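## Task

North pallet (at the -y end of the track) starts with four closed cases and the south pallet (at the +y end) with two; each lid label gives that case's gross mass in kg. Shift cases between pallets so the north pallet carries no more than 22.5 kg and the south pallet no more than 50.0 kg. At the end all six cases must rest directly on a pallet deck (no stacking), none may overhang a pallet edge by more than about two finger widths, and any case recovered from the floor must finish lid up. The tools must have released everything and backed away, and the cases must stay put without the robot supporting them.

## Robot and tools

ROBOT. Two arms, left_arm and right_arm, each mounted on its own carriage on one shared track that runs along y at x = 0. left_rail carries left_arm and works on the +y half (position_m 0.6 to 3 m); right_rail carries right_arm on the -y half (-3 to -0.6 m). Each arm's base is at x = 0, y = its carriage position, z = 0.04 m, facing +x. Instead of fingers each arm has a vacuum tool with two channels, a and b; each channel drives two cups (at x = -62 and +62 mm from the cup point, channel a at y = -104.5 mm, channel b at y = +104.5 mm). The cups point along the cup point's +z axis.

FRAME. One world frame fixed to the table: table top z = 0, +z up, +x the direction the arms face, +y to their left, y = 0 at track middle. The table spans x from 0.50 m and y from -0.90 to 0.90 m; beyond that the floor lies at z = -0.53 m, which is where the pallets are, near each end of the track. cam_pallet_north views the -y end and cam_pallet_south the +y end, with +y roughly rightward in both images. Reported cup point positions may be a little off, especially at full reach.

execute_actions(actions). A list of actions run in sequence; an empty list just returns state and images. Each action may hold:
- rows: up to 15 rows, each applied for one control step (1/30 s). Every row is 16 numbers in [-1, 1]: left_arm dx, dy, dz, rx, ry, rz, left suction_a, suction_b, then the same eight for right_arm. Always send all 16 even if one arm is idle. dx..rz are an offset, not a pose: a target relative to where that cup point was measured when the action began (for a call's first action, the last reported pose), expressed in the cup point's own axes. Every row is relative to that same start, not to the previous row. Scale: 1.0 = 0.6 m for dx/dy/dz and 180 degrees for the rotation vector rx, ry, rz. Suction values: 1 = vacuum on, 0 = off (above 0.01 counts as on); they persist, so repeat the current values for an arm you do not want to change.
- steps: 1 to 450 control steps, at least the number of rows, default 15. After the rows end the arms keep heading for the last row's target.
- until: stops the action early when every condition holds, e.g. {"left_rail": {"position_status": ["!=", "moving"]}} or {"all": {"status": "ended"}}. Numbers require a comparison operator (=, !=, <, <=, >, >=).
- left_rail / right_rail: {"position_m": absolute carriage position in metres}, {"speed_m_s": 0.01 to 1}, or {"stop": true}. Any out-of-range value rejects the whole call.
Per step the commanded target is clipped to 100 mm and 16 degrees from the current pose, and joints have speed limits, so large moves need many steps and may not finish in one action; continue in the next. Ramp offsets gradually (about 0.01 per row) for smooth carrying. Rows never move carriages; to drive, send position_m then wait until position_status is no longer moving before placing the tool precisely. A carriage still travelling shifts its arm's tool by the remaining distance.

zoom_image(camera, region): enlarged view of [x0, y0, x1, y1] pixels (max 504 by 504) from cam_high, cam_low, cam_pallet_north, cam_pallet_south, cam_left_wrist or cam_right_wrist. Use it to read lid labels.

finished_scene(scene): ends scene 1 or 2 irreversibly and reports success; the next scene's goal arrives in its result. Only call it once the carriages are parked, tools released and clear.

RESULTS. Per arm: cup point position (m) and quaternion wxyz, velocities, Hand target, joint positions (rail, shoulder pan, shoulder lift, elbow, wrist 1-3), wrist force/torque in tool axes (noisy, offset up to ~10 N, saturates ~200 N). suction_measured_a/b: 0 = no seal, about 0.83+ on airtight surfaces, lower if leaking (cardboard leaks); it settles over ~1.3 s. part_present_a/b switches to 1 above 0.09 and back to 0 below 0.07. Rail status: done, moving, contact_stop (blocked, >970 N), time_out, stopped, stopped_with_arm (its arm was held back; send followable rows, then resend), stopped_for_other_arm (too near the other arm; move an arm away, wait 30 steps, resend). position_answer not_taken means resend once stopped. "pose unreachable" means the clearance check altered or blocked the command.

GRIPPING. Press both cups of a channel fully onto a flat, smooth lid area away from edges and gaps; if one cup leaks the channel holds nothing. Cups compress up to ~21 mm. Each sealed cup pulls about 381 N at reading 0.7. To place: lower in tiny steps until contact, then in one action switch both channels off and retract straight back. Grip centred, move slowly, as heavy or off-centre loads can tear loose.

AVOID. Any hard contact or pressing between the arms, carriages, tools, cameras or held cases (ends the run). Force of 400 N on an arm or joint torque at its limit (elbow 402, wrists 99.5, shoulder 686 N m) stops that arm for 10 s. Knocking anything out of the work area fails the task. Do not drop, slam or shove cases; a cup sealed to the table pins the tool until switched off. For a handover, set the case down and switch off the giver before the receiver turns on. Objects may be nudged by disturbances now and then; re-check before finishing.

Each tool is called after "Call:" by a JSON object that holds its "fn" and its "kwargs", one argument or row to a line.

## Session

Call:
{"fn": "execute_actions", "kwargs": {
  "actions": []
}}

Scene clock: 0.00 s.
left_arm: end_effector_position=(+0.8504, +2.5399, +0.4419) suction_measured_a=0.00 part_present_a=0 suction_measured_b=0.00 part_present_b=0 end_effector_quat_wxyz=(+0.001, -0.001, +1.000, -0.001) end_effector_velocity=(-0.000, +0.000, +0.000) end_effector_angular_velocity=(-0.000, -0.000, +0.000) | right_arm: end_effector_position=(+0.8494, -2.9280, +0.4377) suction_measured_a=0.00 part_present_a=0 suction_measured_b=0.00 part_present_b=0 end_effector_quat_wxyz=(-0.001, +0.000, +1.000, +0.001) end_effector_velocity=(+0.000, -0.000, -0.000) end_effector_angular_velocity=(+0.000, +0.000, -0.000)
Joint positions: left_arm=[ 2.541 -0.239 -1.5    2.091 -2.166 -1.572  1.331] | right_arm=[-2.929 -0.239 -1.497  2.093 -2.165 -1.57   1.332]
Joint velocities: left_arm=[ 0.  0. -0.  0. -0. -0.  0.] | right_arm=[ 0. -0.  0.  0. -0.  0. -0.]
Wrist force (N, on the end effector, along its own x y z axes, offset not removed): no reading
Wrist torque (N m, same axes, about the end effector's origin, offset not removed): no reading
Hand target (left_arm): +0.850, +2.540, +0.442; +0.001, -0.001, +1.000, -0.001
Hand target (right_arm): +0.849, -2.928, +0.438; -0.001, +0.000, +1.000, +0.001
left_rail: position_m=2.541 position_m_goal=2.541 speed_m_s=1.00 position_status=done position_answer=taken refusals=0
right_rail: position_m=-2.929 position_m_goal=-2.929 speed_m_s=1.00 position_status=done position_answer=taken refusals=0

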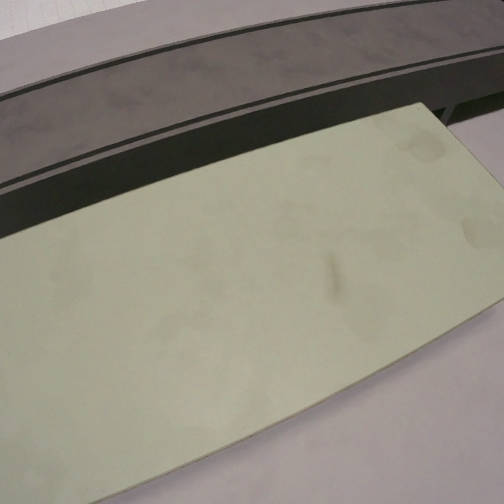

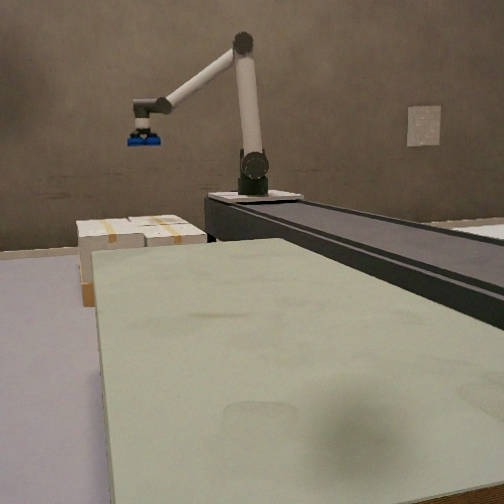

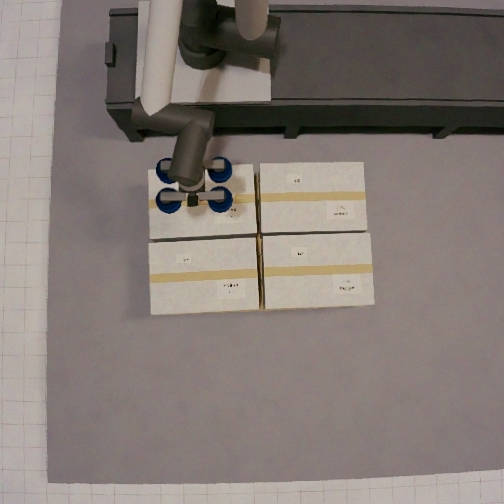

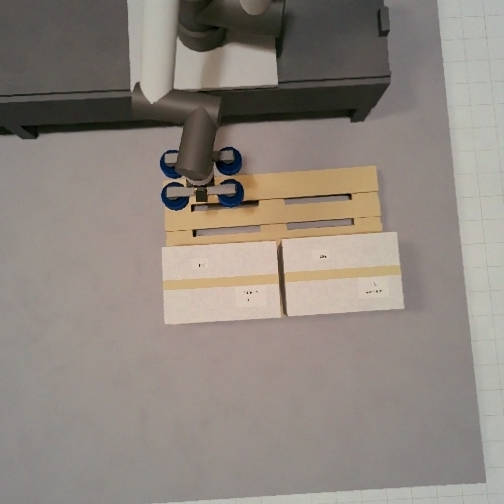

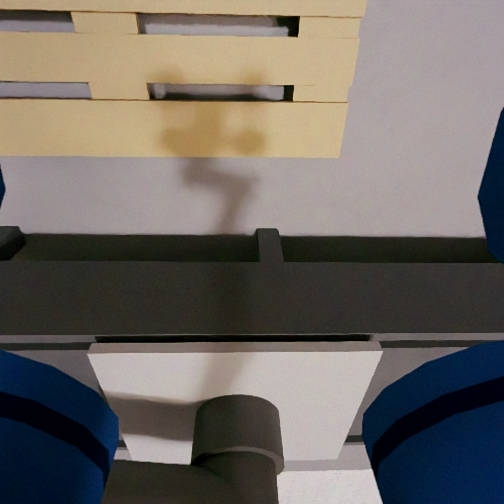

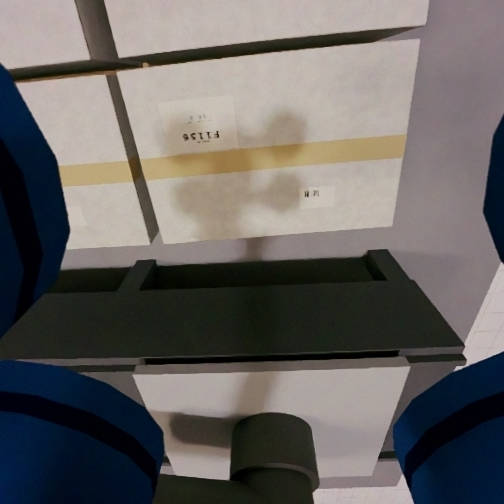

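Call:
{"fn": "zoom_image", "kwargs": {
  "camera": "cam_pallet_north",
  "region": [140, 150, 390, 320]
}}

Call:
{"fn": "zoom_image", "kwargs": {
  "camera": "cam_pallet_south",
  "region": [150, 150, 410, 330]
}}

Call:
{"fn": "zoom_image", "kwargs": {
  "camera": "cam_right_wrist",
  "region": [140, 80, 360, 230]
}}

Region (140, 150, 390, 320) of cam_pallet_north's 504x504 image, scaled by 2.016, with more detail than that image has; it fills the top 343 rows of this view, and the rest is white.

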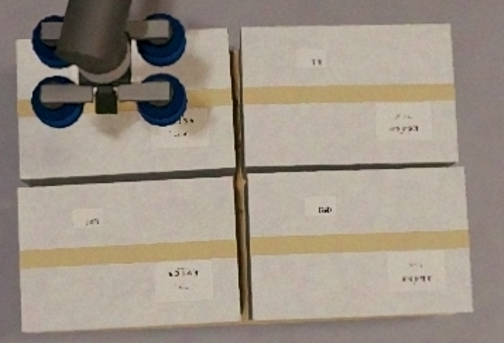

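Region (150, 150, 410, 330) of cam_pallet_south's 504x504 image, scaled by 1.938, with more detail than that image has; it fills the top 349 rows of this view, and the rest is white.

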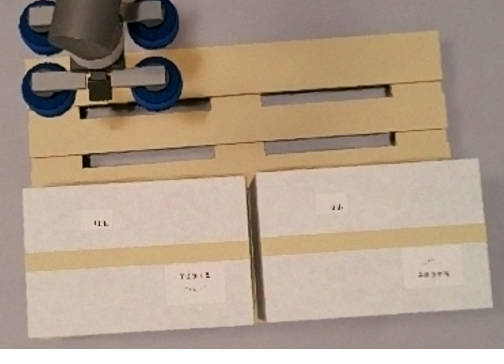

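Region (140, 80, 360, 230) of cam_right_wrist's 504x504 image, scaled by 2.291, with more detail than that image has; it fills the top 344 rows of this view, and the rest is white.

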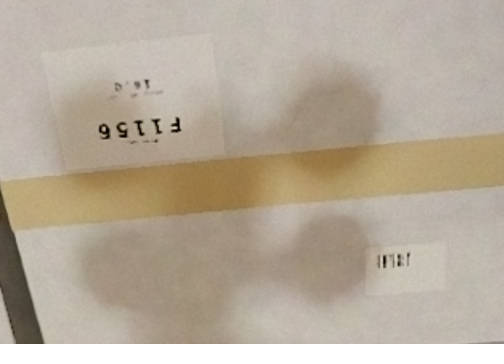

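Call:
{"fn": "zoom_image", "kwargs": {
  "camera": "cam_right_wrist",
  "region": [155, 90, 245, 155]
}}

Call:
{"fn": "zoom_image", "kwargs": {
  "camera": "cam_pallet_north",
  "region": [320, 195, 365, 225]
}}

Call:
{"fn": "zoom_image", "kwargs": {
  "camera": "cam_pallet_north",
  "region": [210, 272, 255, 302]
}}

Call:
{"fn": "zoom_image", "kwargs": {
  "camera": "cam_pallet_north",
  "region": [325, 270, 370, 300]
}}

Call:
{"fn": "zoom_image", "kwargs": {
  "camera": "cam_pallet_south",
  "region": [230, 280, 275, 310]
}}

Call:
{"fn": "zoom_image", "kwargs": {
  "camera": "cam_pallet_south",
  "region": [352, 272, 397, 302]
}}

Region (155, 90, 245, 155) of cam_right_wrist's 504x504 image, scaled by 5.600, with more detail than that image has.

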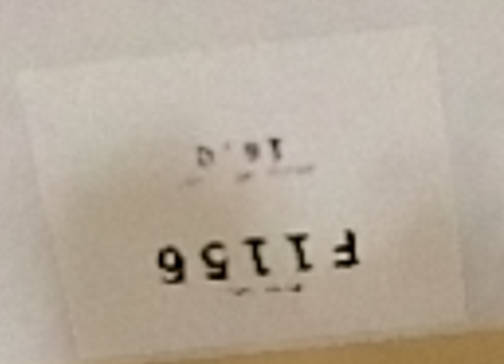

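Region (320, 195, 365, 225) of cam_pallet_north's 504x504 image, scaled by 11.200, with more detail than that image has.

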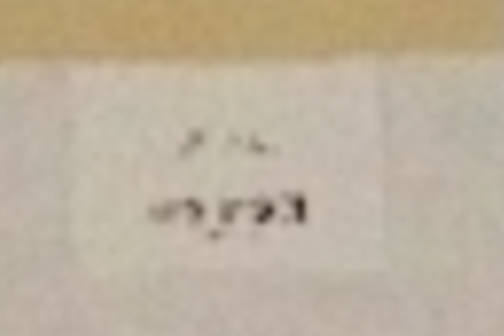

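Region (210, 272, 255, 302) of cam_pallet_north's 504x504 image, scaled by 11.200, with more detail than that image has.

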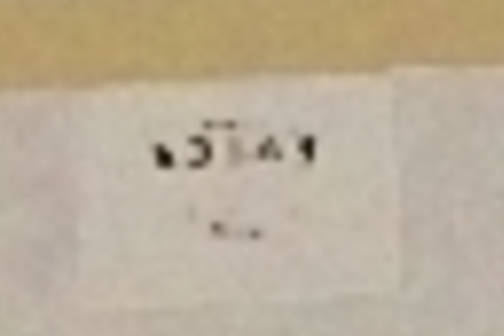

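Region (325, 270, 370, 300) of cam_pallet_north's 504x504 image, scaled by 11.200, with more detail than that image has.

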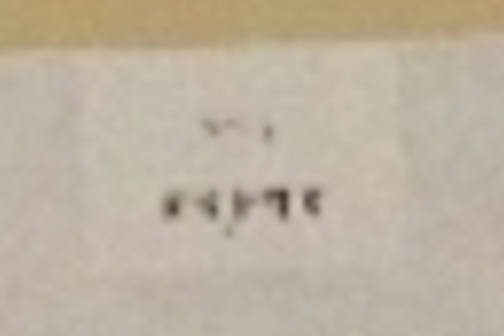

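Region (230, 280, 275, 310) of cam_pallet_south's 504x504 image, scaled by 11.200, with more detail than that image has.

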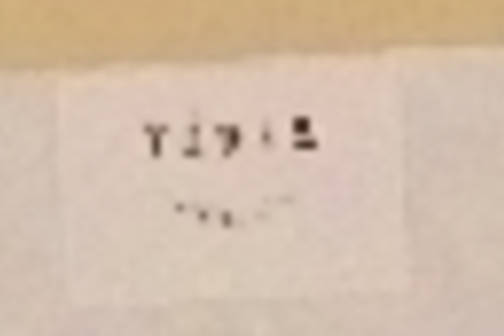

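Region (352, 272, 397, 302) of cam_pallet_south's 504x504 image, scaled by 11.200, with more detail than that image has.

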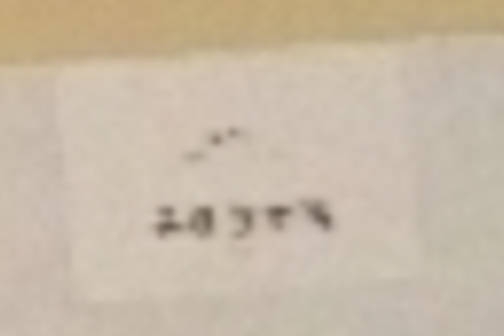

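Call:
{"fn": "execute_actions", "kwargs": {
  "actions": [
    {"rows":[[-0.7,0,0.35,0,0,0,0,0,-0.7,0.2,0.35,0,0,0,0,0]],"steps":60},
    {"left_rail":{"position_m":2.8},"steps":45,"until":{"all":{"status":"ended"}}}
  ]
}}

Scene clock: 6.77 s.
left_arm: end_effector_position=(+1.2708, +2.7992, +0.2325) suction_measured_a=0.00 part_present_a=0 suction_measured_b=0.00 part_present_b=0 end_effector_quat_wxyz=(+0.002, -0.001, +1.000, -0.001) end_effector_velocity=(-0.000, -0.001, -0.000) end_effector_angular_velocity=(-0.000, +0.000, -0.001) | right_arm: end_effector_position=(+1.2689, -2.8081, +0.2271) suction_measured_a=0.00 part_present_a=0 suction_measured_b=0.00 part_present_b=0 end_effector_quat_wxyz=(-0.001, +0.000, +1.000, +0.001) end_effector_velocity=(-0.000, -0.000, -0.000) end_effector_angular_velocity=(+0.000, +0.000, -0.000)
Joint positions: left_arm=[ 2.8   -0.159 -0.926  1.584 -2.231 -1.572  1.41 ] | right_arm=[-2.929 -0.064 -0.918  1.576 -2.226 -1.57   1.507]
Joint velocities: left_arm=[ 0.    -0.001  0.    -0.    -0.    -0.    -0.   ] | right_arm=[ 0. -0.  0. -0.  0.  0. -0.]
Wrist force (N, on the end effector, along its own x y z axes, offset not removed): left_arm=[5.9 -1.2 -3.8] | right_arm=[1.2 1.2 -4.9]
Wrist torque (N m, same axes, about the end effector's origin, offset not removed): left_arm=[-0.29 -1.01 -0.13] | right_arm=[0.16 -0.68 -0.46]
Hand target (left_arm): +1.271, +2.799, +0.232; +0.002, -0.001, +1.000, -0.001
Hand target (right_arm): +1.269, -2.808, +0.227; -0.001, +0.000, +1.000, +0.001
Off the commanded pose (left_arm): 0.001 m, 0 deg.
Off the commanded pose (right_arm): 0.000 m, 0 deg.
left_rail: position_m=2.800 position_m_goal=2.800 speed_m_s=1.00 position_status=done position_answer=taken refusals=0
right_rail: position_m=-2.929 position_m_goal=-2.929 speed_m_s=1.00 position_status=done position_answer=taken refusals=0

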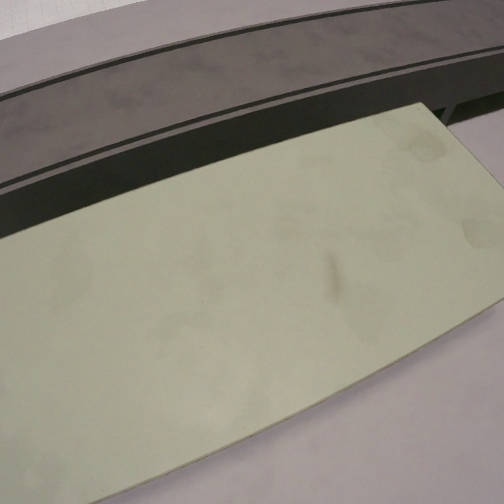

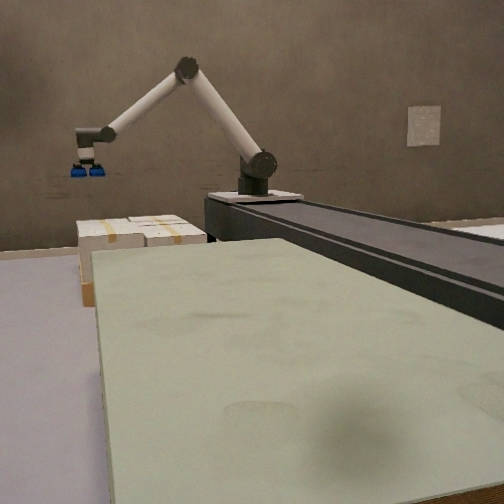

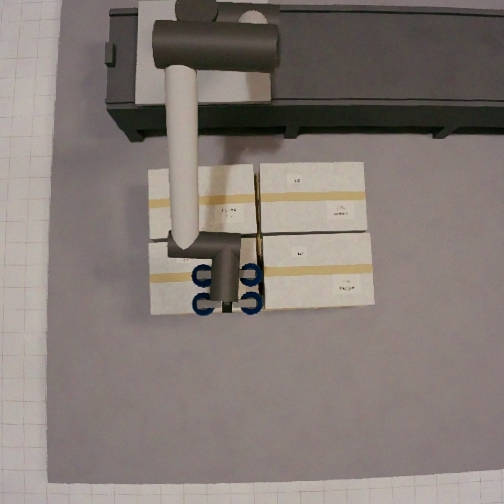

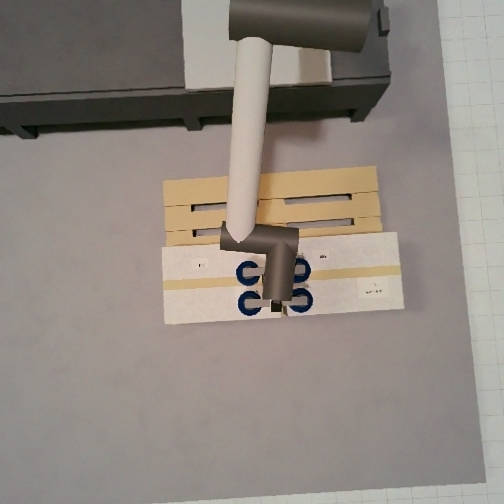

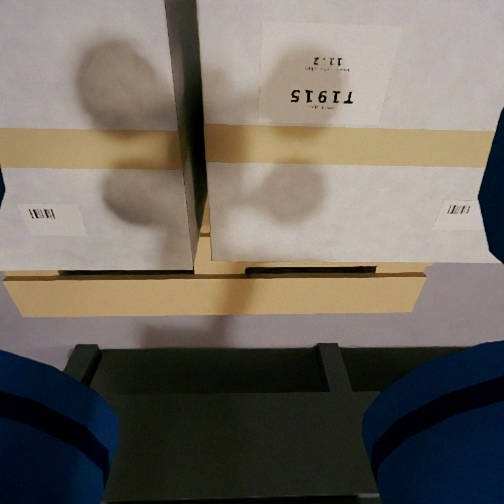

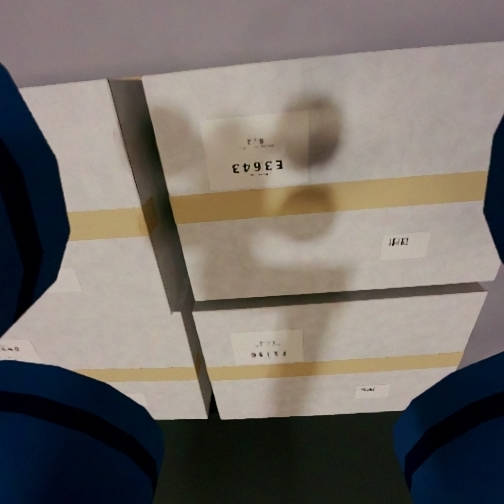

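Call:
{"fn": "zoom_image", "kwargs": {
  "camera": "cam_right_wrist",
  "region": [190, 110, 330, 370]
}}

Call:
{"fn": "zoom_image", "kwargs": {
  "camera": "cam_left_wrist",
  "region": [260, 20, 400, 120]
}}

Call:
{"fn": "execute_actions", "kwargs": {
  "actions": [
    {"rows":[[-0.1,0.4,0,0,0,0,0,0,0.15,0,0,0,0,0,0,0]],"left_rail":{"position_m":3.0},"right_rail":{"position_m":-2.4},"steps":55}
  ]
}}

Region (190, 110, 330, 370) of cam_right_wrist's 504x504 image, scaled by 1.938, with more detail than that image has; it fills the left 271 columns of this view, and the rest is white.

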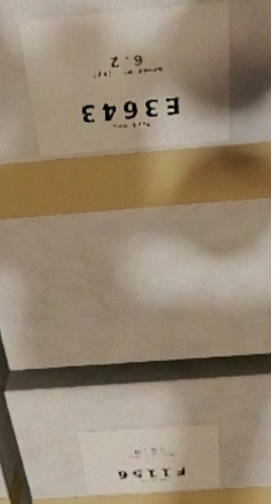

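Region (260, 20, 400, 120) of cam_left_wrist's 504x504 image, scaled by 3.600, with more detail than that image has; it fills the top 360 rows of this view, and the rest is white.

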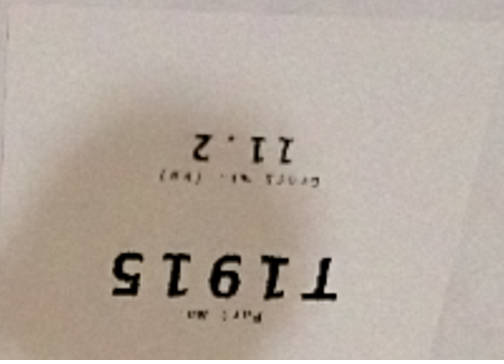

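Scene clock: 9.30 s.
left_arm: end_effector_position=(+1.3309, +3.2394, +0.2326) suction_measured_a=0.00 part_present_a=0 suction_measured_b=0.00 part_present_b=0 end_effector_quat_wxyz=(+0.002, -0.001, +1.000, -0.001) end_effector_velocity=(-0.000, +0.000, -0.000) end_effector_angular_velocity=(-0.000, +0.000, +0.000) | right_arm: end_effector_position=(+1.1789, -2.2794, +0.2273) suction_measured_a=0.00 part_present_a=0 suction_measured_b=0.00 part_present_b=0 end_effector_quat_wxyz=(-0.001, +0.000, +1.000, +0.001) end_effector_velocity=(-0.000, +0.000, -0.000) end_effector_angular_velocity=(+0.000, +0.000, -0.000)
Joint positions: left_arm=[ 3.     0.029 -0.849  1.434 -2.16  -1.572  1.599] | right_arm=[-2.4   -0.069 -1.     1.729 -2.298 -1.57   1.502]
Joint velocities: left_arm=[ 0.  0.  0. -0. -0. -0.  0.] | right_arm=[ 0. -0. -0.  0. -0.  0.  0.]
Wrist force (N, on the end effector, along its own x y z axes, offset not removed): left_arm=[6.7 -1.7 0.0] | right_arm=[5.6 6.0 -2.8]
Wrist torque (N m, same axes, about the end effector's origin, offset not removed): left_arm=[-0.23 -1.06 0.00] | right_arm=[0.75 -1.12 -0.60]
Hand target (left_arm): +1.331, +3.239, +0.233; +0.002, -0.001, +1.000, -0.001
Hand target (right_arm): +1.179, -2.279, +0.227; -0.001, +0.000, +1.000, +0.001
Off the commanded pose (left_arm): 0.001 m, 0 deg.
Off the commanded pose (right_arm): 0.000 m, 0 deg.
left_rail: position_m=3.000 position_m_goal=3.000 speed_m_s=1.00 position_status=done position_answer=taken refusals=0
right_rail: position_m=-2.400 position_m_goal=-2.400 speed_m_s=1.00 position_status=done position_answer=taken refusals=0

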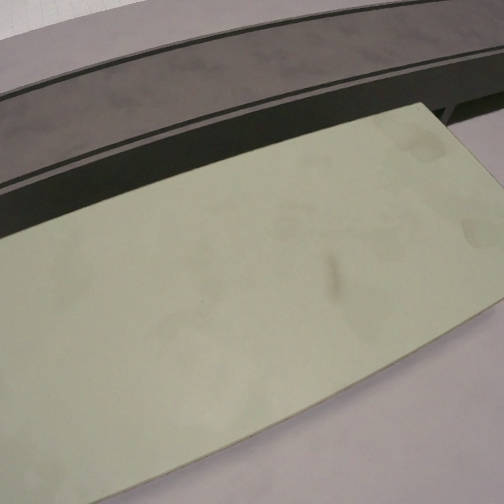

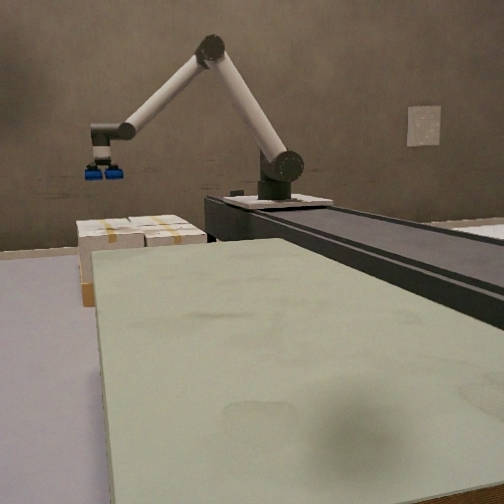

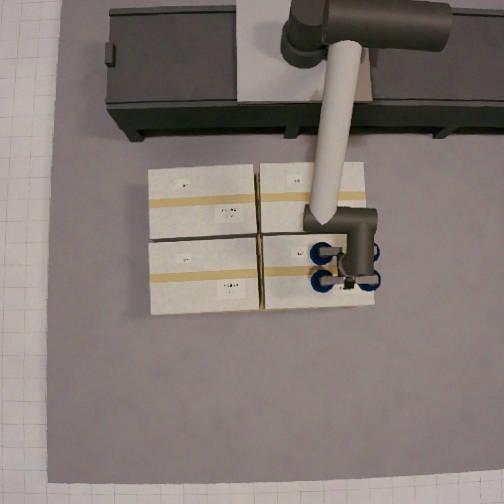

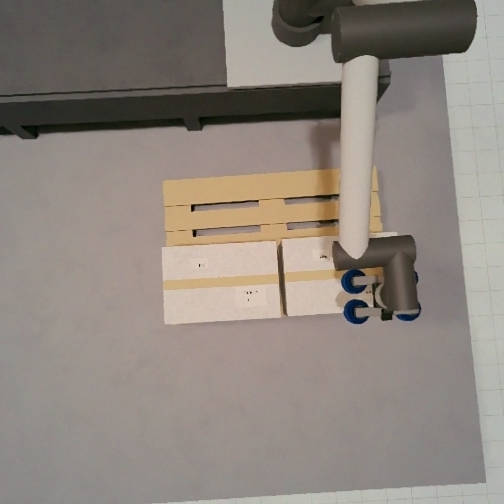

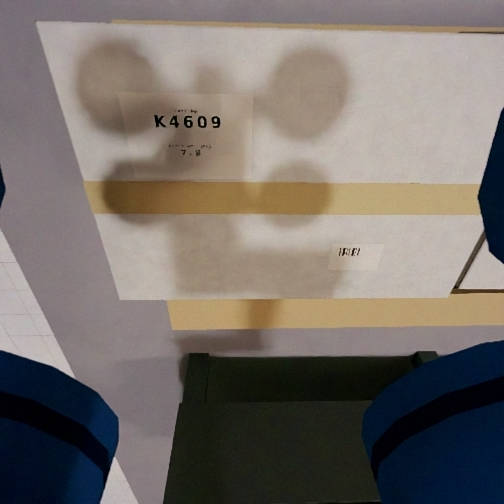

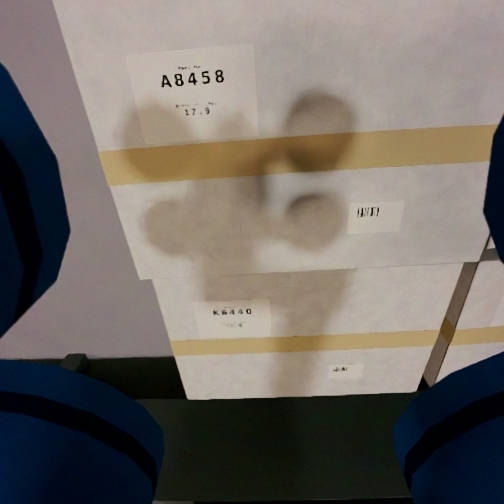

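Call:
{"fn": "zoom_image", "kwargs": {
  "camera": "cam_right_wrist",
  "region": [190, 290, 280, 345]
}}

Call:
{"fn": "zoom_image", "kwargs": {
  "camera": "cam_right_wrist",
  "region": [130, 50, 260, 140]
}}

Call:
{"fn": "zoom_image", "kwargs": {
  "camera": "cam_left_wrist",
  "region": [120, 90, 260, 180]
}}

Region (190, 290, 280, 345) of cam_right_wrist's 504x504 image, scaled by 5.600, with more detail than that image has.

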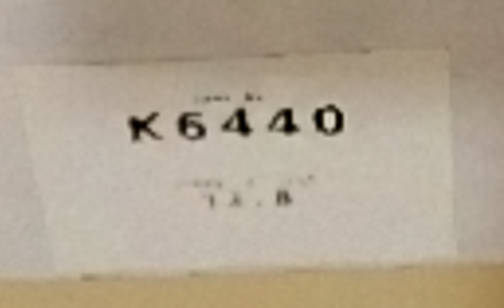

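Region (130, 50, 260, 140) of cam_right_wrist's 504x504 image, scaled by 3.877, with more detail than that image has; it fills the top 349 rows of this view, and the rest is white.

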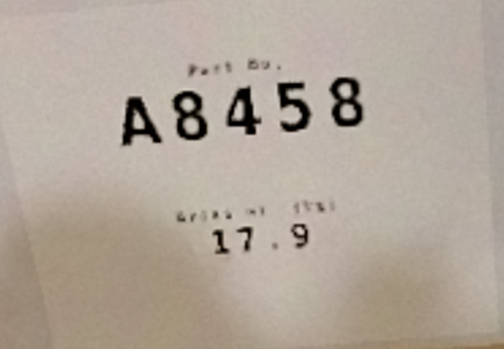

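Region (120, 90, 260, 180) of cam_left_wrist's 504x504 image, scaled by 3.600, with more detail than that image has; it fills the top 324 rows of this view, and the rest is white.

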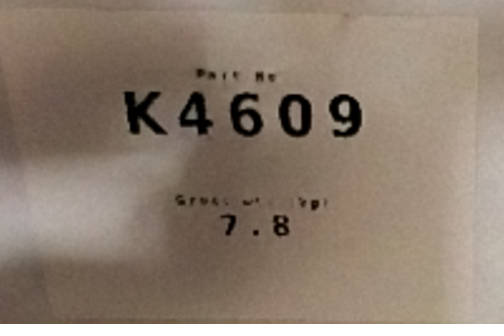

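Call:
{"fn": "execute_actions", "kwargs": {
  "actions": [
    {"rows":[[0.2,-0.2,0.25,0,0,0,0,0,-0.03,-0.2,0.25,0,0,0,0,0]],"steps":40}
  ]
}}

Scene clock: 14.07 s.
left_arm: end_effector_position=(+1.2112, +3.1193, +0.0824) suction_measured_a=0.00 part_present_a=0 suction_measured_b=0.00 part_present_b=0 end_effector_quat_wxyz=(+0.002, -0.001, +1.000, -0.001) end_effector_velocity=(-0.000, -0.000, -0.000) end_effector_angular_velocity=(+0.000, +0.000, -0.000) | right_arm: end_effector_position=(+1.1966, -2.3992, +0.0775) suction_measured_a=0.00 part_present_a=0 suction_measured_b=0.00 part_present_b=0 end_effector_quat_wxyz=(-0.001, +0.000, +1.000, +0.001) end_effector_velocity=(+0.000, -0.000, -0.000) end_effector_angular_velocity=(+0.000, +0.000, -0.000)
Joint positions: left_arm=[ 3.    -0.067 -0.852  1.717 -2.44  -1.572  1.502] | right_arm=[-2.4   -0.169 -0.863  1.75  -2.455 -1.57   1.403]
Joint velocities: left_arm=[ 0. -0.  0.  0.  0. -0. -0.] | right_arm=[ 0. -0.  0. -0. -0.  0. -0.]
Wrist force (N, on the end effector, along its own x y z axes, offset not removed): left_arm=[4.6 -3.0 -3.2] | right_arm=[-0.2 1.0 -6.7]
Wrist torque (N m, same axes, about the end effector's origin, offset not removed): left_arm=[-0.45 -0.81 -0.09] | right_arm=[0.07 -0.72 -0.53]
Hand target (left_arm): +1.211, +3.119, +0.082; +0.002, -0.001, +1.000, -0.001
Hand target (right_arm): +1.197, -2.399, +0.077; -0.001, +0.000, +1.000, +0.001
Off the commanded pose (left_arm): 0.001 m, 0 deg.
Off the commanded pose (right_arm): 0.000 m, 0 deg.
left_rail: position_m=3.000 position_m_goal=3.000 speed_m_s=1.00 position_status=done position_answer=taken refusals=0
right_rail: position_m=-2.400 position_m_goal=-2.400 speed_m_s=1.00 position_status=done position_answer=taken refusals=0

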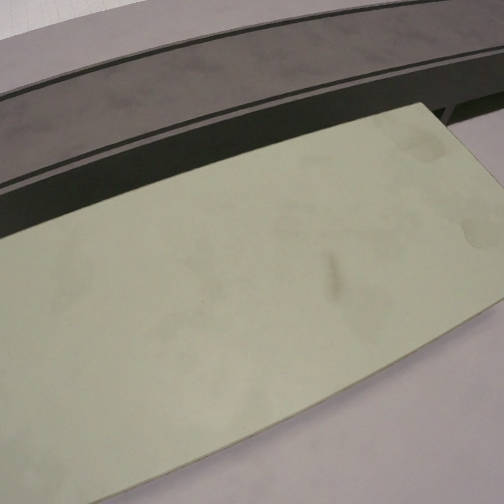

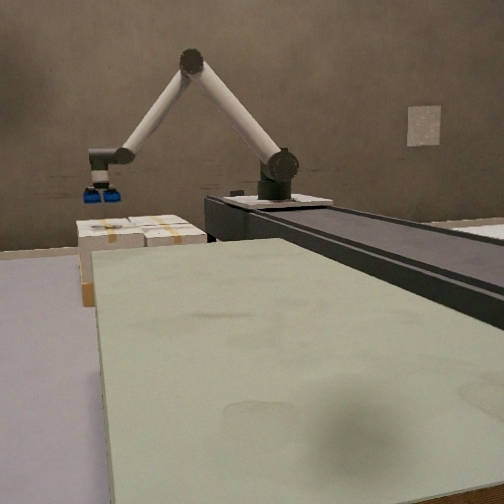

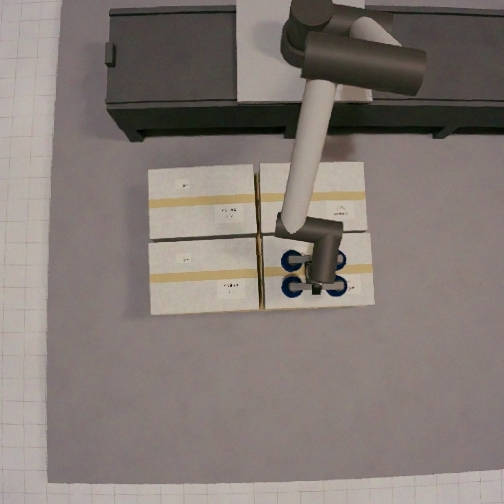

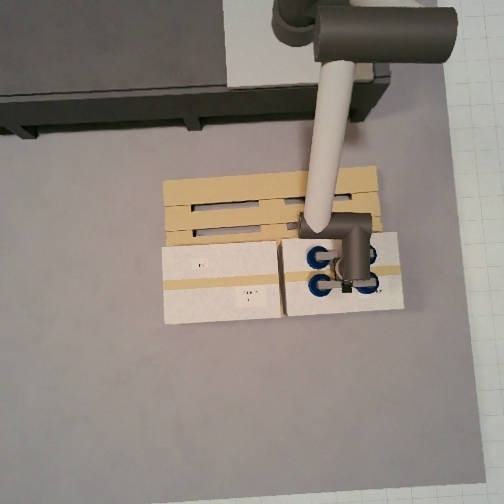

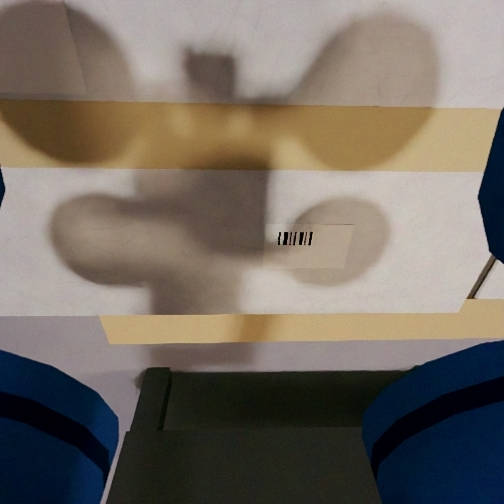

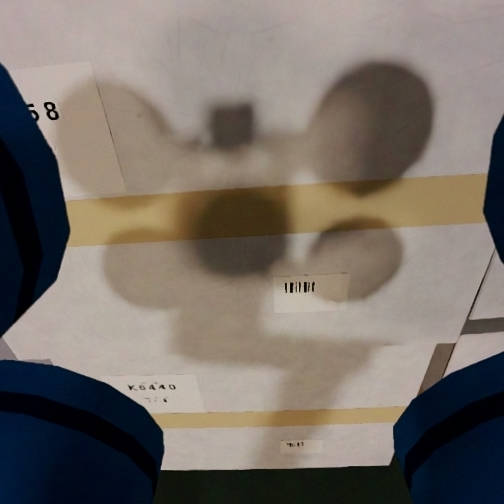

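Call:
{"fn": "execute_actions", "kwargs": {
  "actions": [
    {"rows":[[0,0,0.18,0,0,0,0,0,0,0,0.18,0,0,0,0,0]],"steps":30}
  ]
}}

Call:
{"fn": "zoom_image", "kwargs": {
  "camera": "cam_pallet_north",
  "region": [240, 150, 400, 320]
}}

Call:
{"fn": "zoom_image", "kwargs": {
  "camera": "cam_pallet_south",
  "region": [260, 160, 420, 330]
}}

Call:
{"fn": "zoom_image", "kwargs": {
  "camera": "cam_low",
  "region": [60, 180, 220, 310]
}}

Scene clock: 16.70 s.
left_arm: end_effector_position=(+1.2114, +3.1192, -0.0257) suction_measured_a=0.00 part_present_a=0 suction_measured_b=0.00 part_present_b=0 end_effector_quat_wxyz=(+0.002, -0.001, +1.000, -0.001) end_effector_velocity=(-0.000, +0.000, -0.000) end_effector_angular_velocity=(+0.000, +0.000, +0.000) | right_arm: end_effector_position=(+1.1964, -2.3992, -0.0304) suction_measured_a=0.00 part_present_a=0 suction_measured_b=0.00 part_present_b=0 end_effector_quat_wxyz=(-0.001, +0.000, +1.000, +0.001) end_effector_velocity=(-0.000, +0.000, -0.000) end_effector_angular_velocity=(+0.000, +0.000, +0.000)
Joint positions: left_arm=[ 3.    -0.067 -0.751  1.724 -2.547 -1.572  1.502] | right_arm=[-2.4   -0.169 -0.76   1.756 -2.565 -1.57   1.403]
Joint velocities: left_arm=[ 0.  0.  0. -0. -0. -0.  0.] | right_arm=[ 0.  0.  0. -0. -0.  0.  0.]
Wrist force (N, on the end effector, along its own x y z axes, offset not removed): left_arm=[2.8 -3.5 -1.0] | right_arm=[4.3 2.2 -2.1]
Wrist torque (N m, same axes, about the end effector's origin, offset not removed): left_arm=[-0.57 -0.55 -0.12] | right_arm=[0.23 -1.13 -0.53]
Hand target (left_arm): +1.211, +3.119, -0.026; +0.002, -0.001, +1.000, -0.001
Hand target (right_arm): +1.196, -2.399, -0.030; -0.001, +0.000, +1.000, +0.001
Off the commanded pose (left_arm): 0.000 m, 0 deg.
Off the commanded pose (right_arm): 0.000 m, 0 deg.
left_rail: position_m=3.000 position_m_goal=3.000 speed_m_s=1.00 position_status=done position_answer=taken refusals=0
right_rail: position_m=-2.400 position_m_goal=-2.400 speed_m_s=1.00 position_status=done position_answer=taken refusals=0

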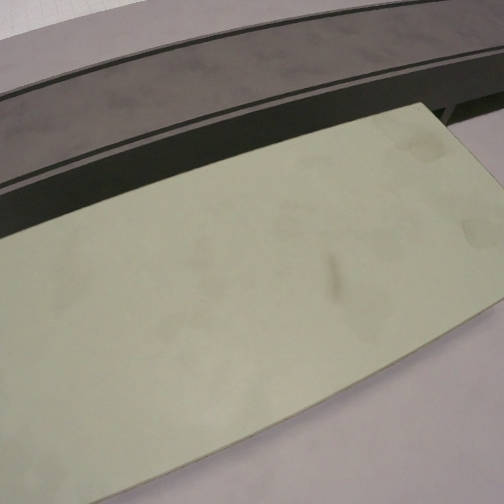

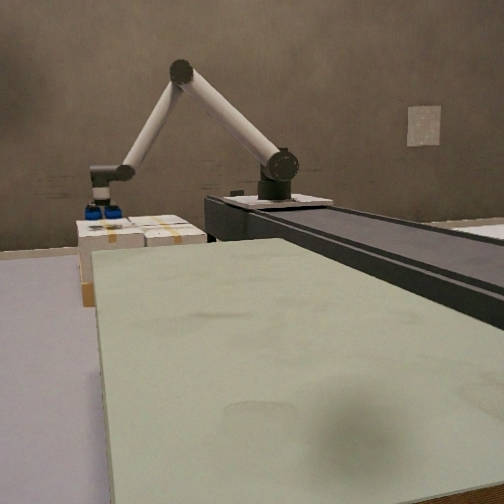

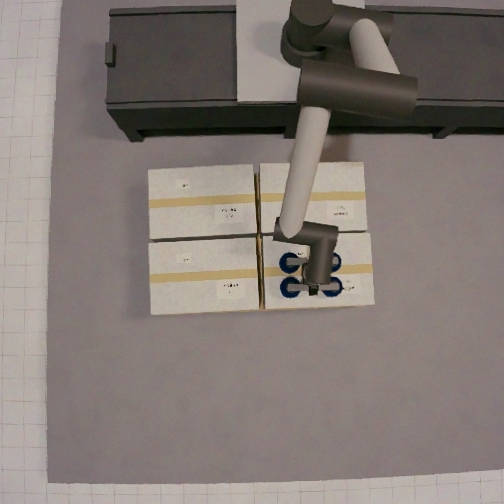

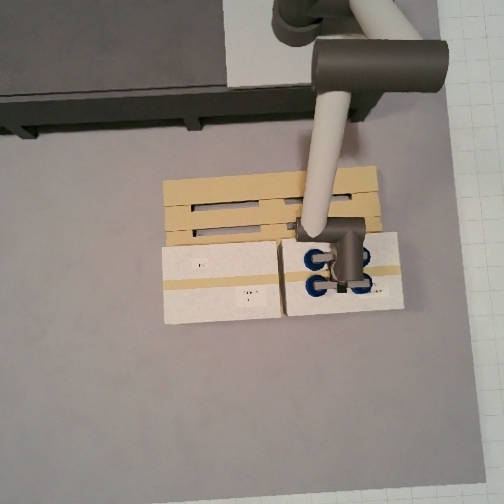

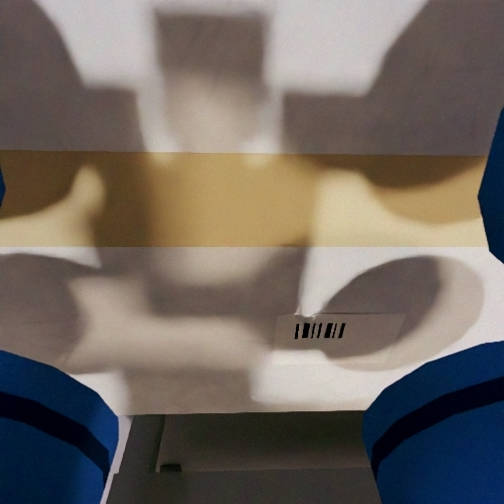

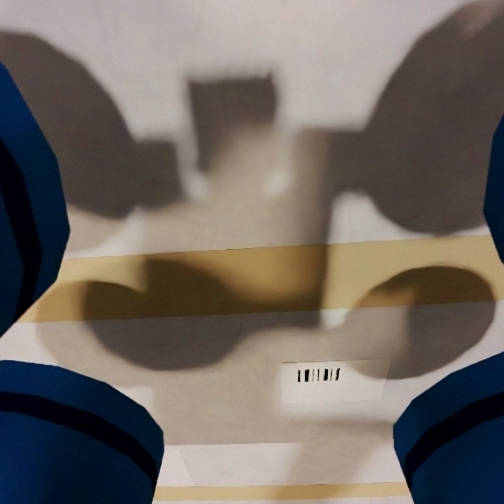

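Region (240, 150, 400, 320) of cam_pallet_north's 504x504 image, scaled by 2.965, with more detail than that image has; it fills the left 474 columns of this view, and the rest is white.

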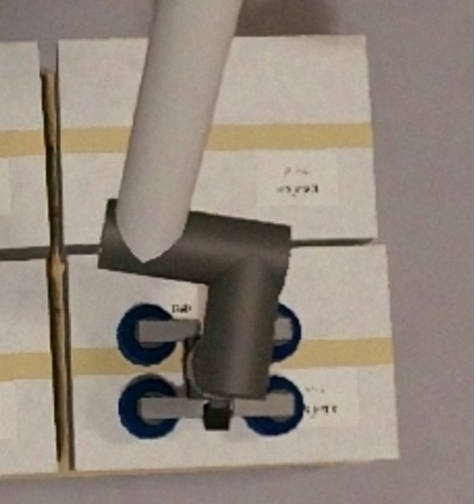

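Region (260, 160, 420, 330) of cam_pallet_south's 504x504 image, scaled by 2.965, with more detail than that image has; it fills the left 474 columns of this view, and the rest is white.

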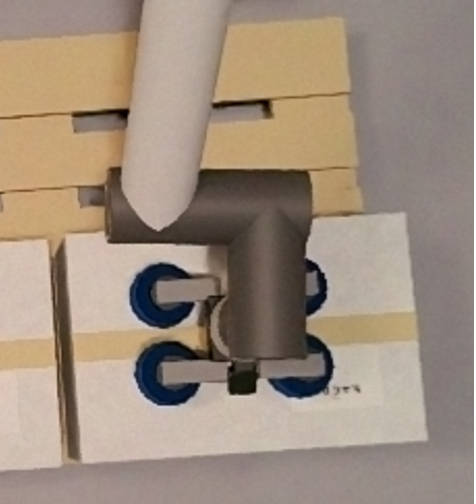

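Region (60, 180, 220, 310) of cam_low's 504x504 image, scaled by 3.150, with more detail than that image has; it fills the top 410 rows of this view, and the rest is white.

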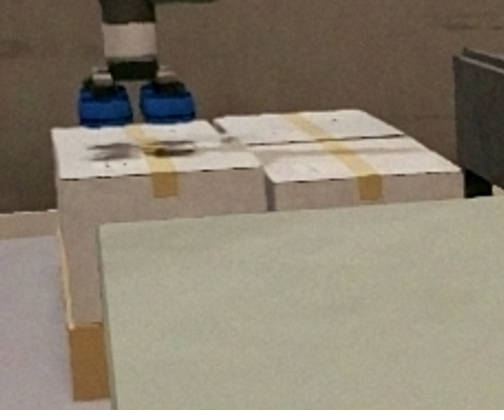

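Call:
{"fn": "execute_actions", "kwargs": {
  "actions": [
    {"rows":[[0,0,-0.3,0,0,0,0,0,0.055,0.078,0.03,0,0,-0.017,0,0]],"steps":20},
    {"rows":[[0.2,0,-0.2,0,0,0,0,0,0,0,0.02,0,0,0,1,1],[0.3,0,-0.3,0,0,0,0,0,0,0,0.04,0,0,0,1,1],[0.45,-0.2,-0.5,0,0,0,0,0,0,0,0.06,0,0,0,1,1],[0.45,-0.2,-0.5,0,0,0,0,0,0,0,0.08,0,0,0,1,1]],"steps":45,"left_rail":{"position_m":1.7}}
  ]
}}

Scene clock: 21.17 s.
left_arm: end_effector_position=(+0.9404, +1.8176, +0.4537) suction_measured_a=0.00 part_present_a=0 suction_measured_b=0.00 part_present_b=0 end_effector_quat_wxyz=(+0.001, -0.001, +1.000, -0.001) end_effector_velocity=(-0.000, -0.692, +0.000) end_effector_angular_velocity=(-0.000, -0.000, -0.000) | right_arm: end_effector_position=(+1.1633, -2.3527, -0.0963) suction_measured_a=0.00 part_present_a=0 suction_measured_b=0.00 part_present_b=0 end_effector_quat_wxyz=(-0.001, -0.027, +1.000, +0.001) end_effector_velocity=(-0.000, +0.000, -0.000) end_effector_angular_velocity=(+0.000, +0.000, -0.000)
Joint positions: left_arm=[ 1.818 -0.216 -1.408  1.965 -2.132 -1.572  1.354] | right_arm=[-2.4   -0.133 -0.712  1.804 -2.661 -1.57   1.385]
Joint velocities: left_arm=[-0.692 -0.    -0.     0.     0.     0.    -0.   ] | right_arm=[ 0.  0.  0. -0.  0. -0.  0.]
Wrist force (N, on the end effector, along its own x y z axes, offset not removed): left_arm=[6.3 -8.9 -2.8] | right_arm=[-1.0 8.9 -3.7]
Wrist torque (N m, same axes, about the end effector's origin, offset not removed): left_arm=[-1.03 -0.95 -0.10] | right_arm=[0.86 -0.27 -0.52]
Hand target (left_arm): +0.940, +1.779, +0.454; +0.002, -0.001, +1.000, -0.001
Hand target (right_arm): +1.163, -2.353, -0.096; -0.001, -0.027, +1.000, +0.001
Off the commanded pose (left_arm): 0.000 m, 0 deg.
Off the commanded pose (right_arm): 0.000 m, 0 deg.
left_rail: position_m=1.818 position_m_goal=1.700 speed_m_s=1.00 position_status=moving position_answer=taken refusals=0
right_rail: position_m=-2.400 position_m_goal=-2.400 speed_m_s=1.00 position_status=done position_answer=taken refusals=0

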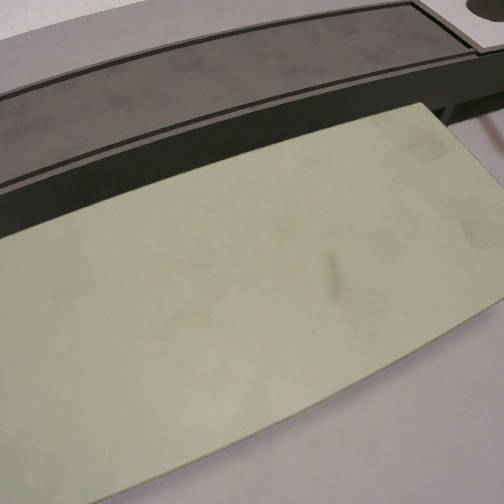

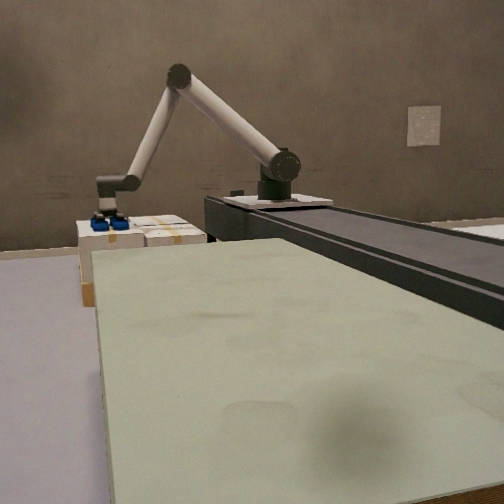

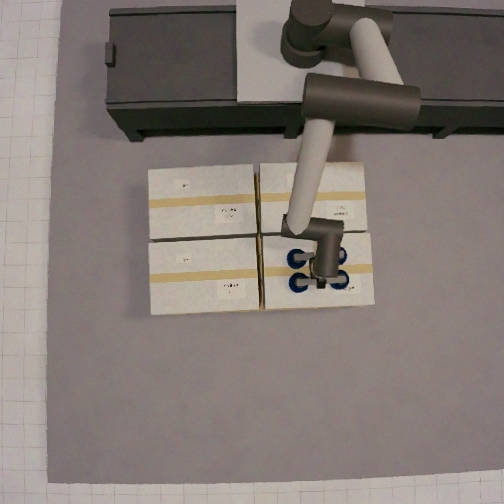

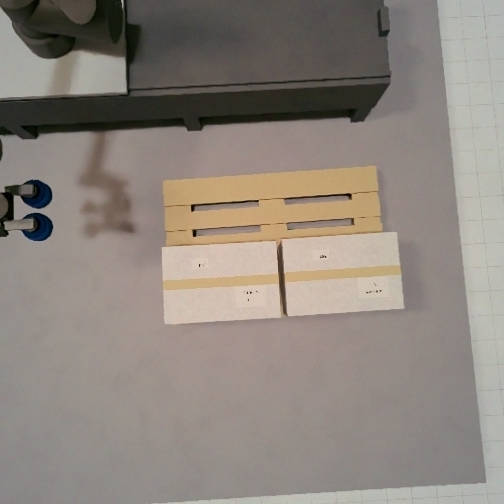

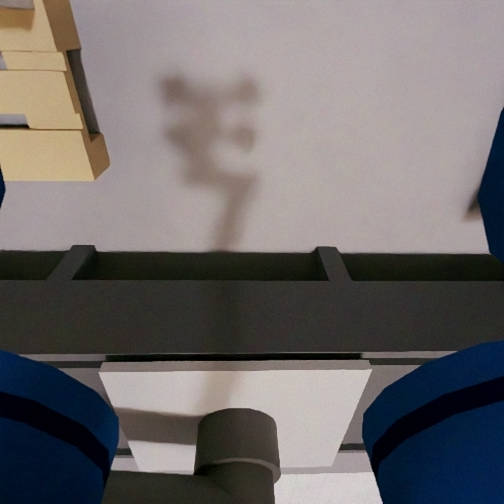

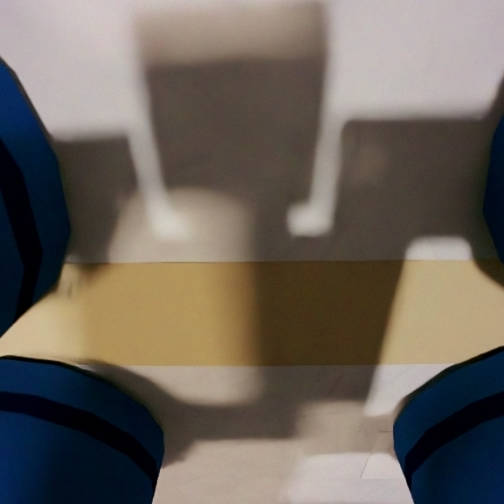

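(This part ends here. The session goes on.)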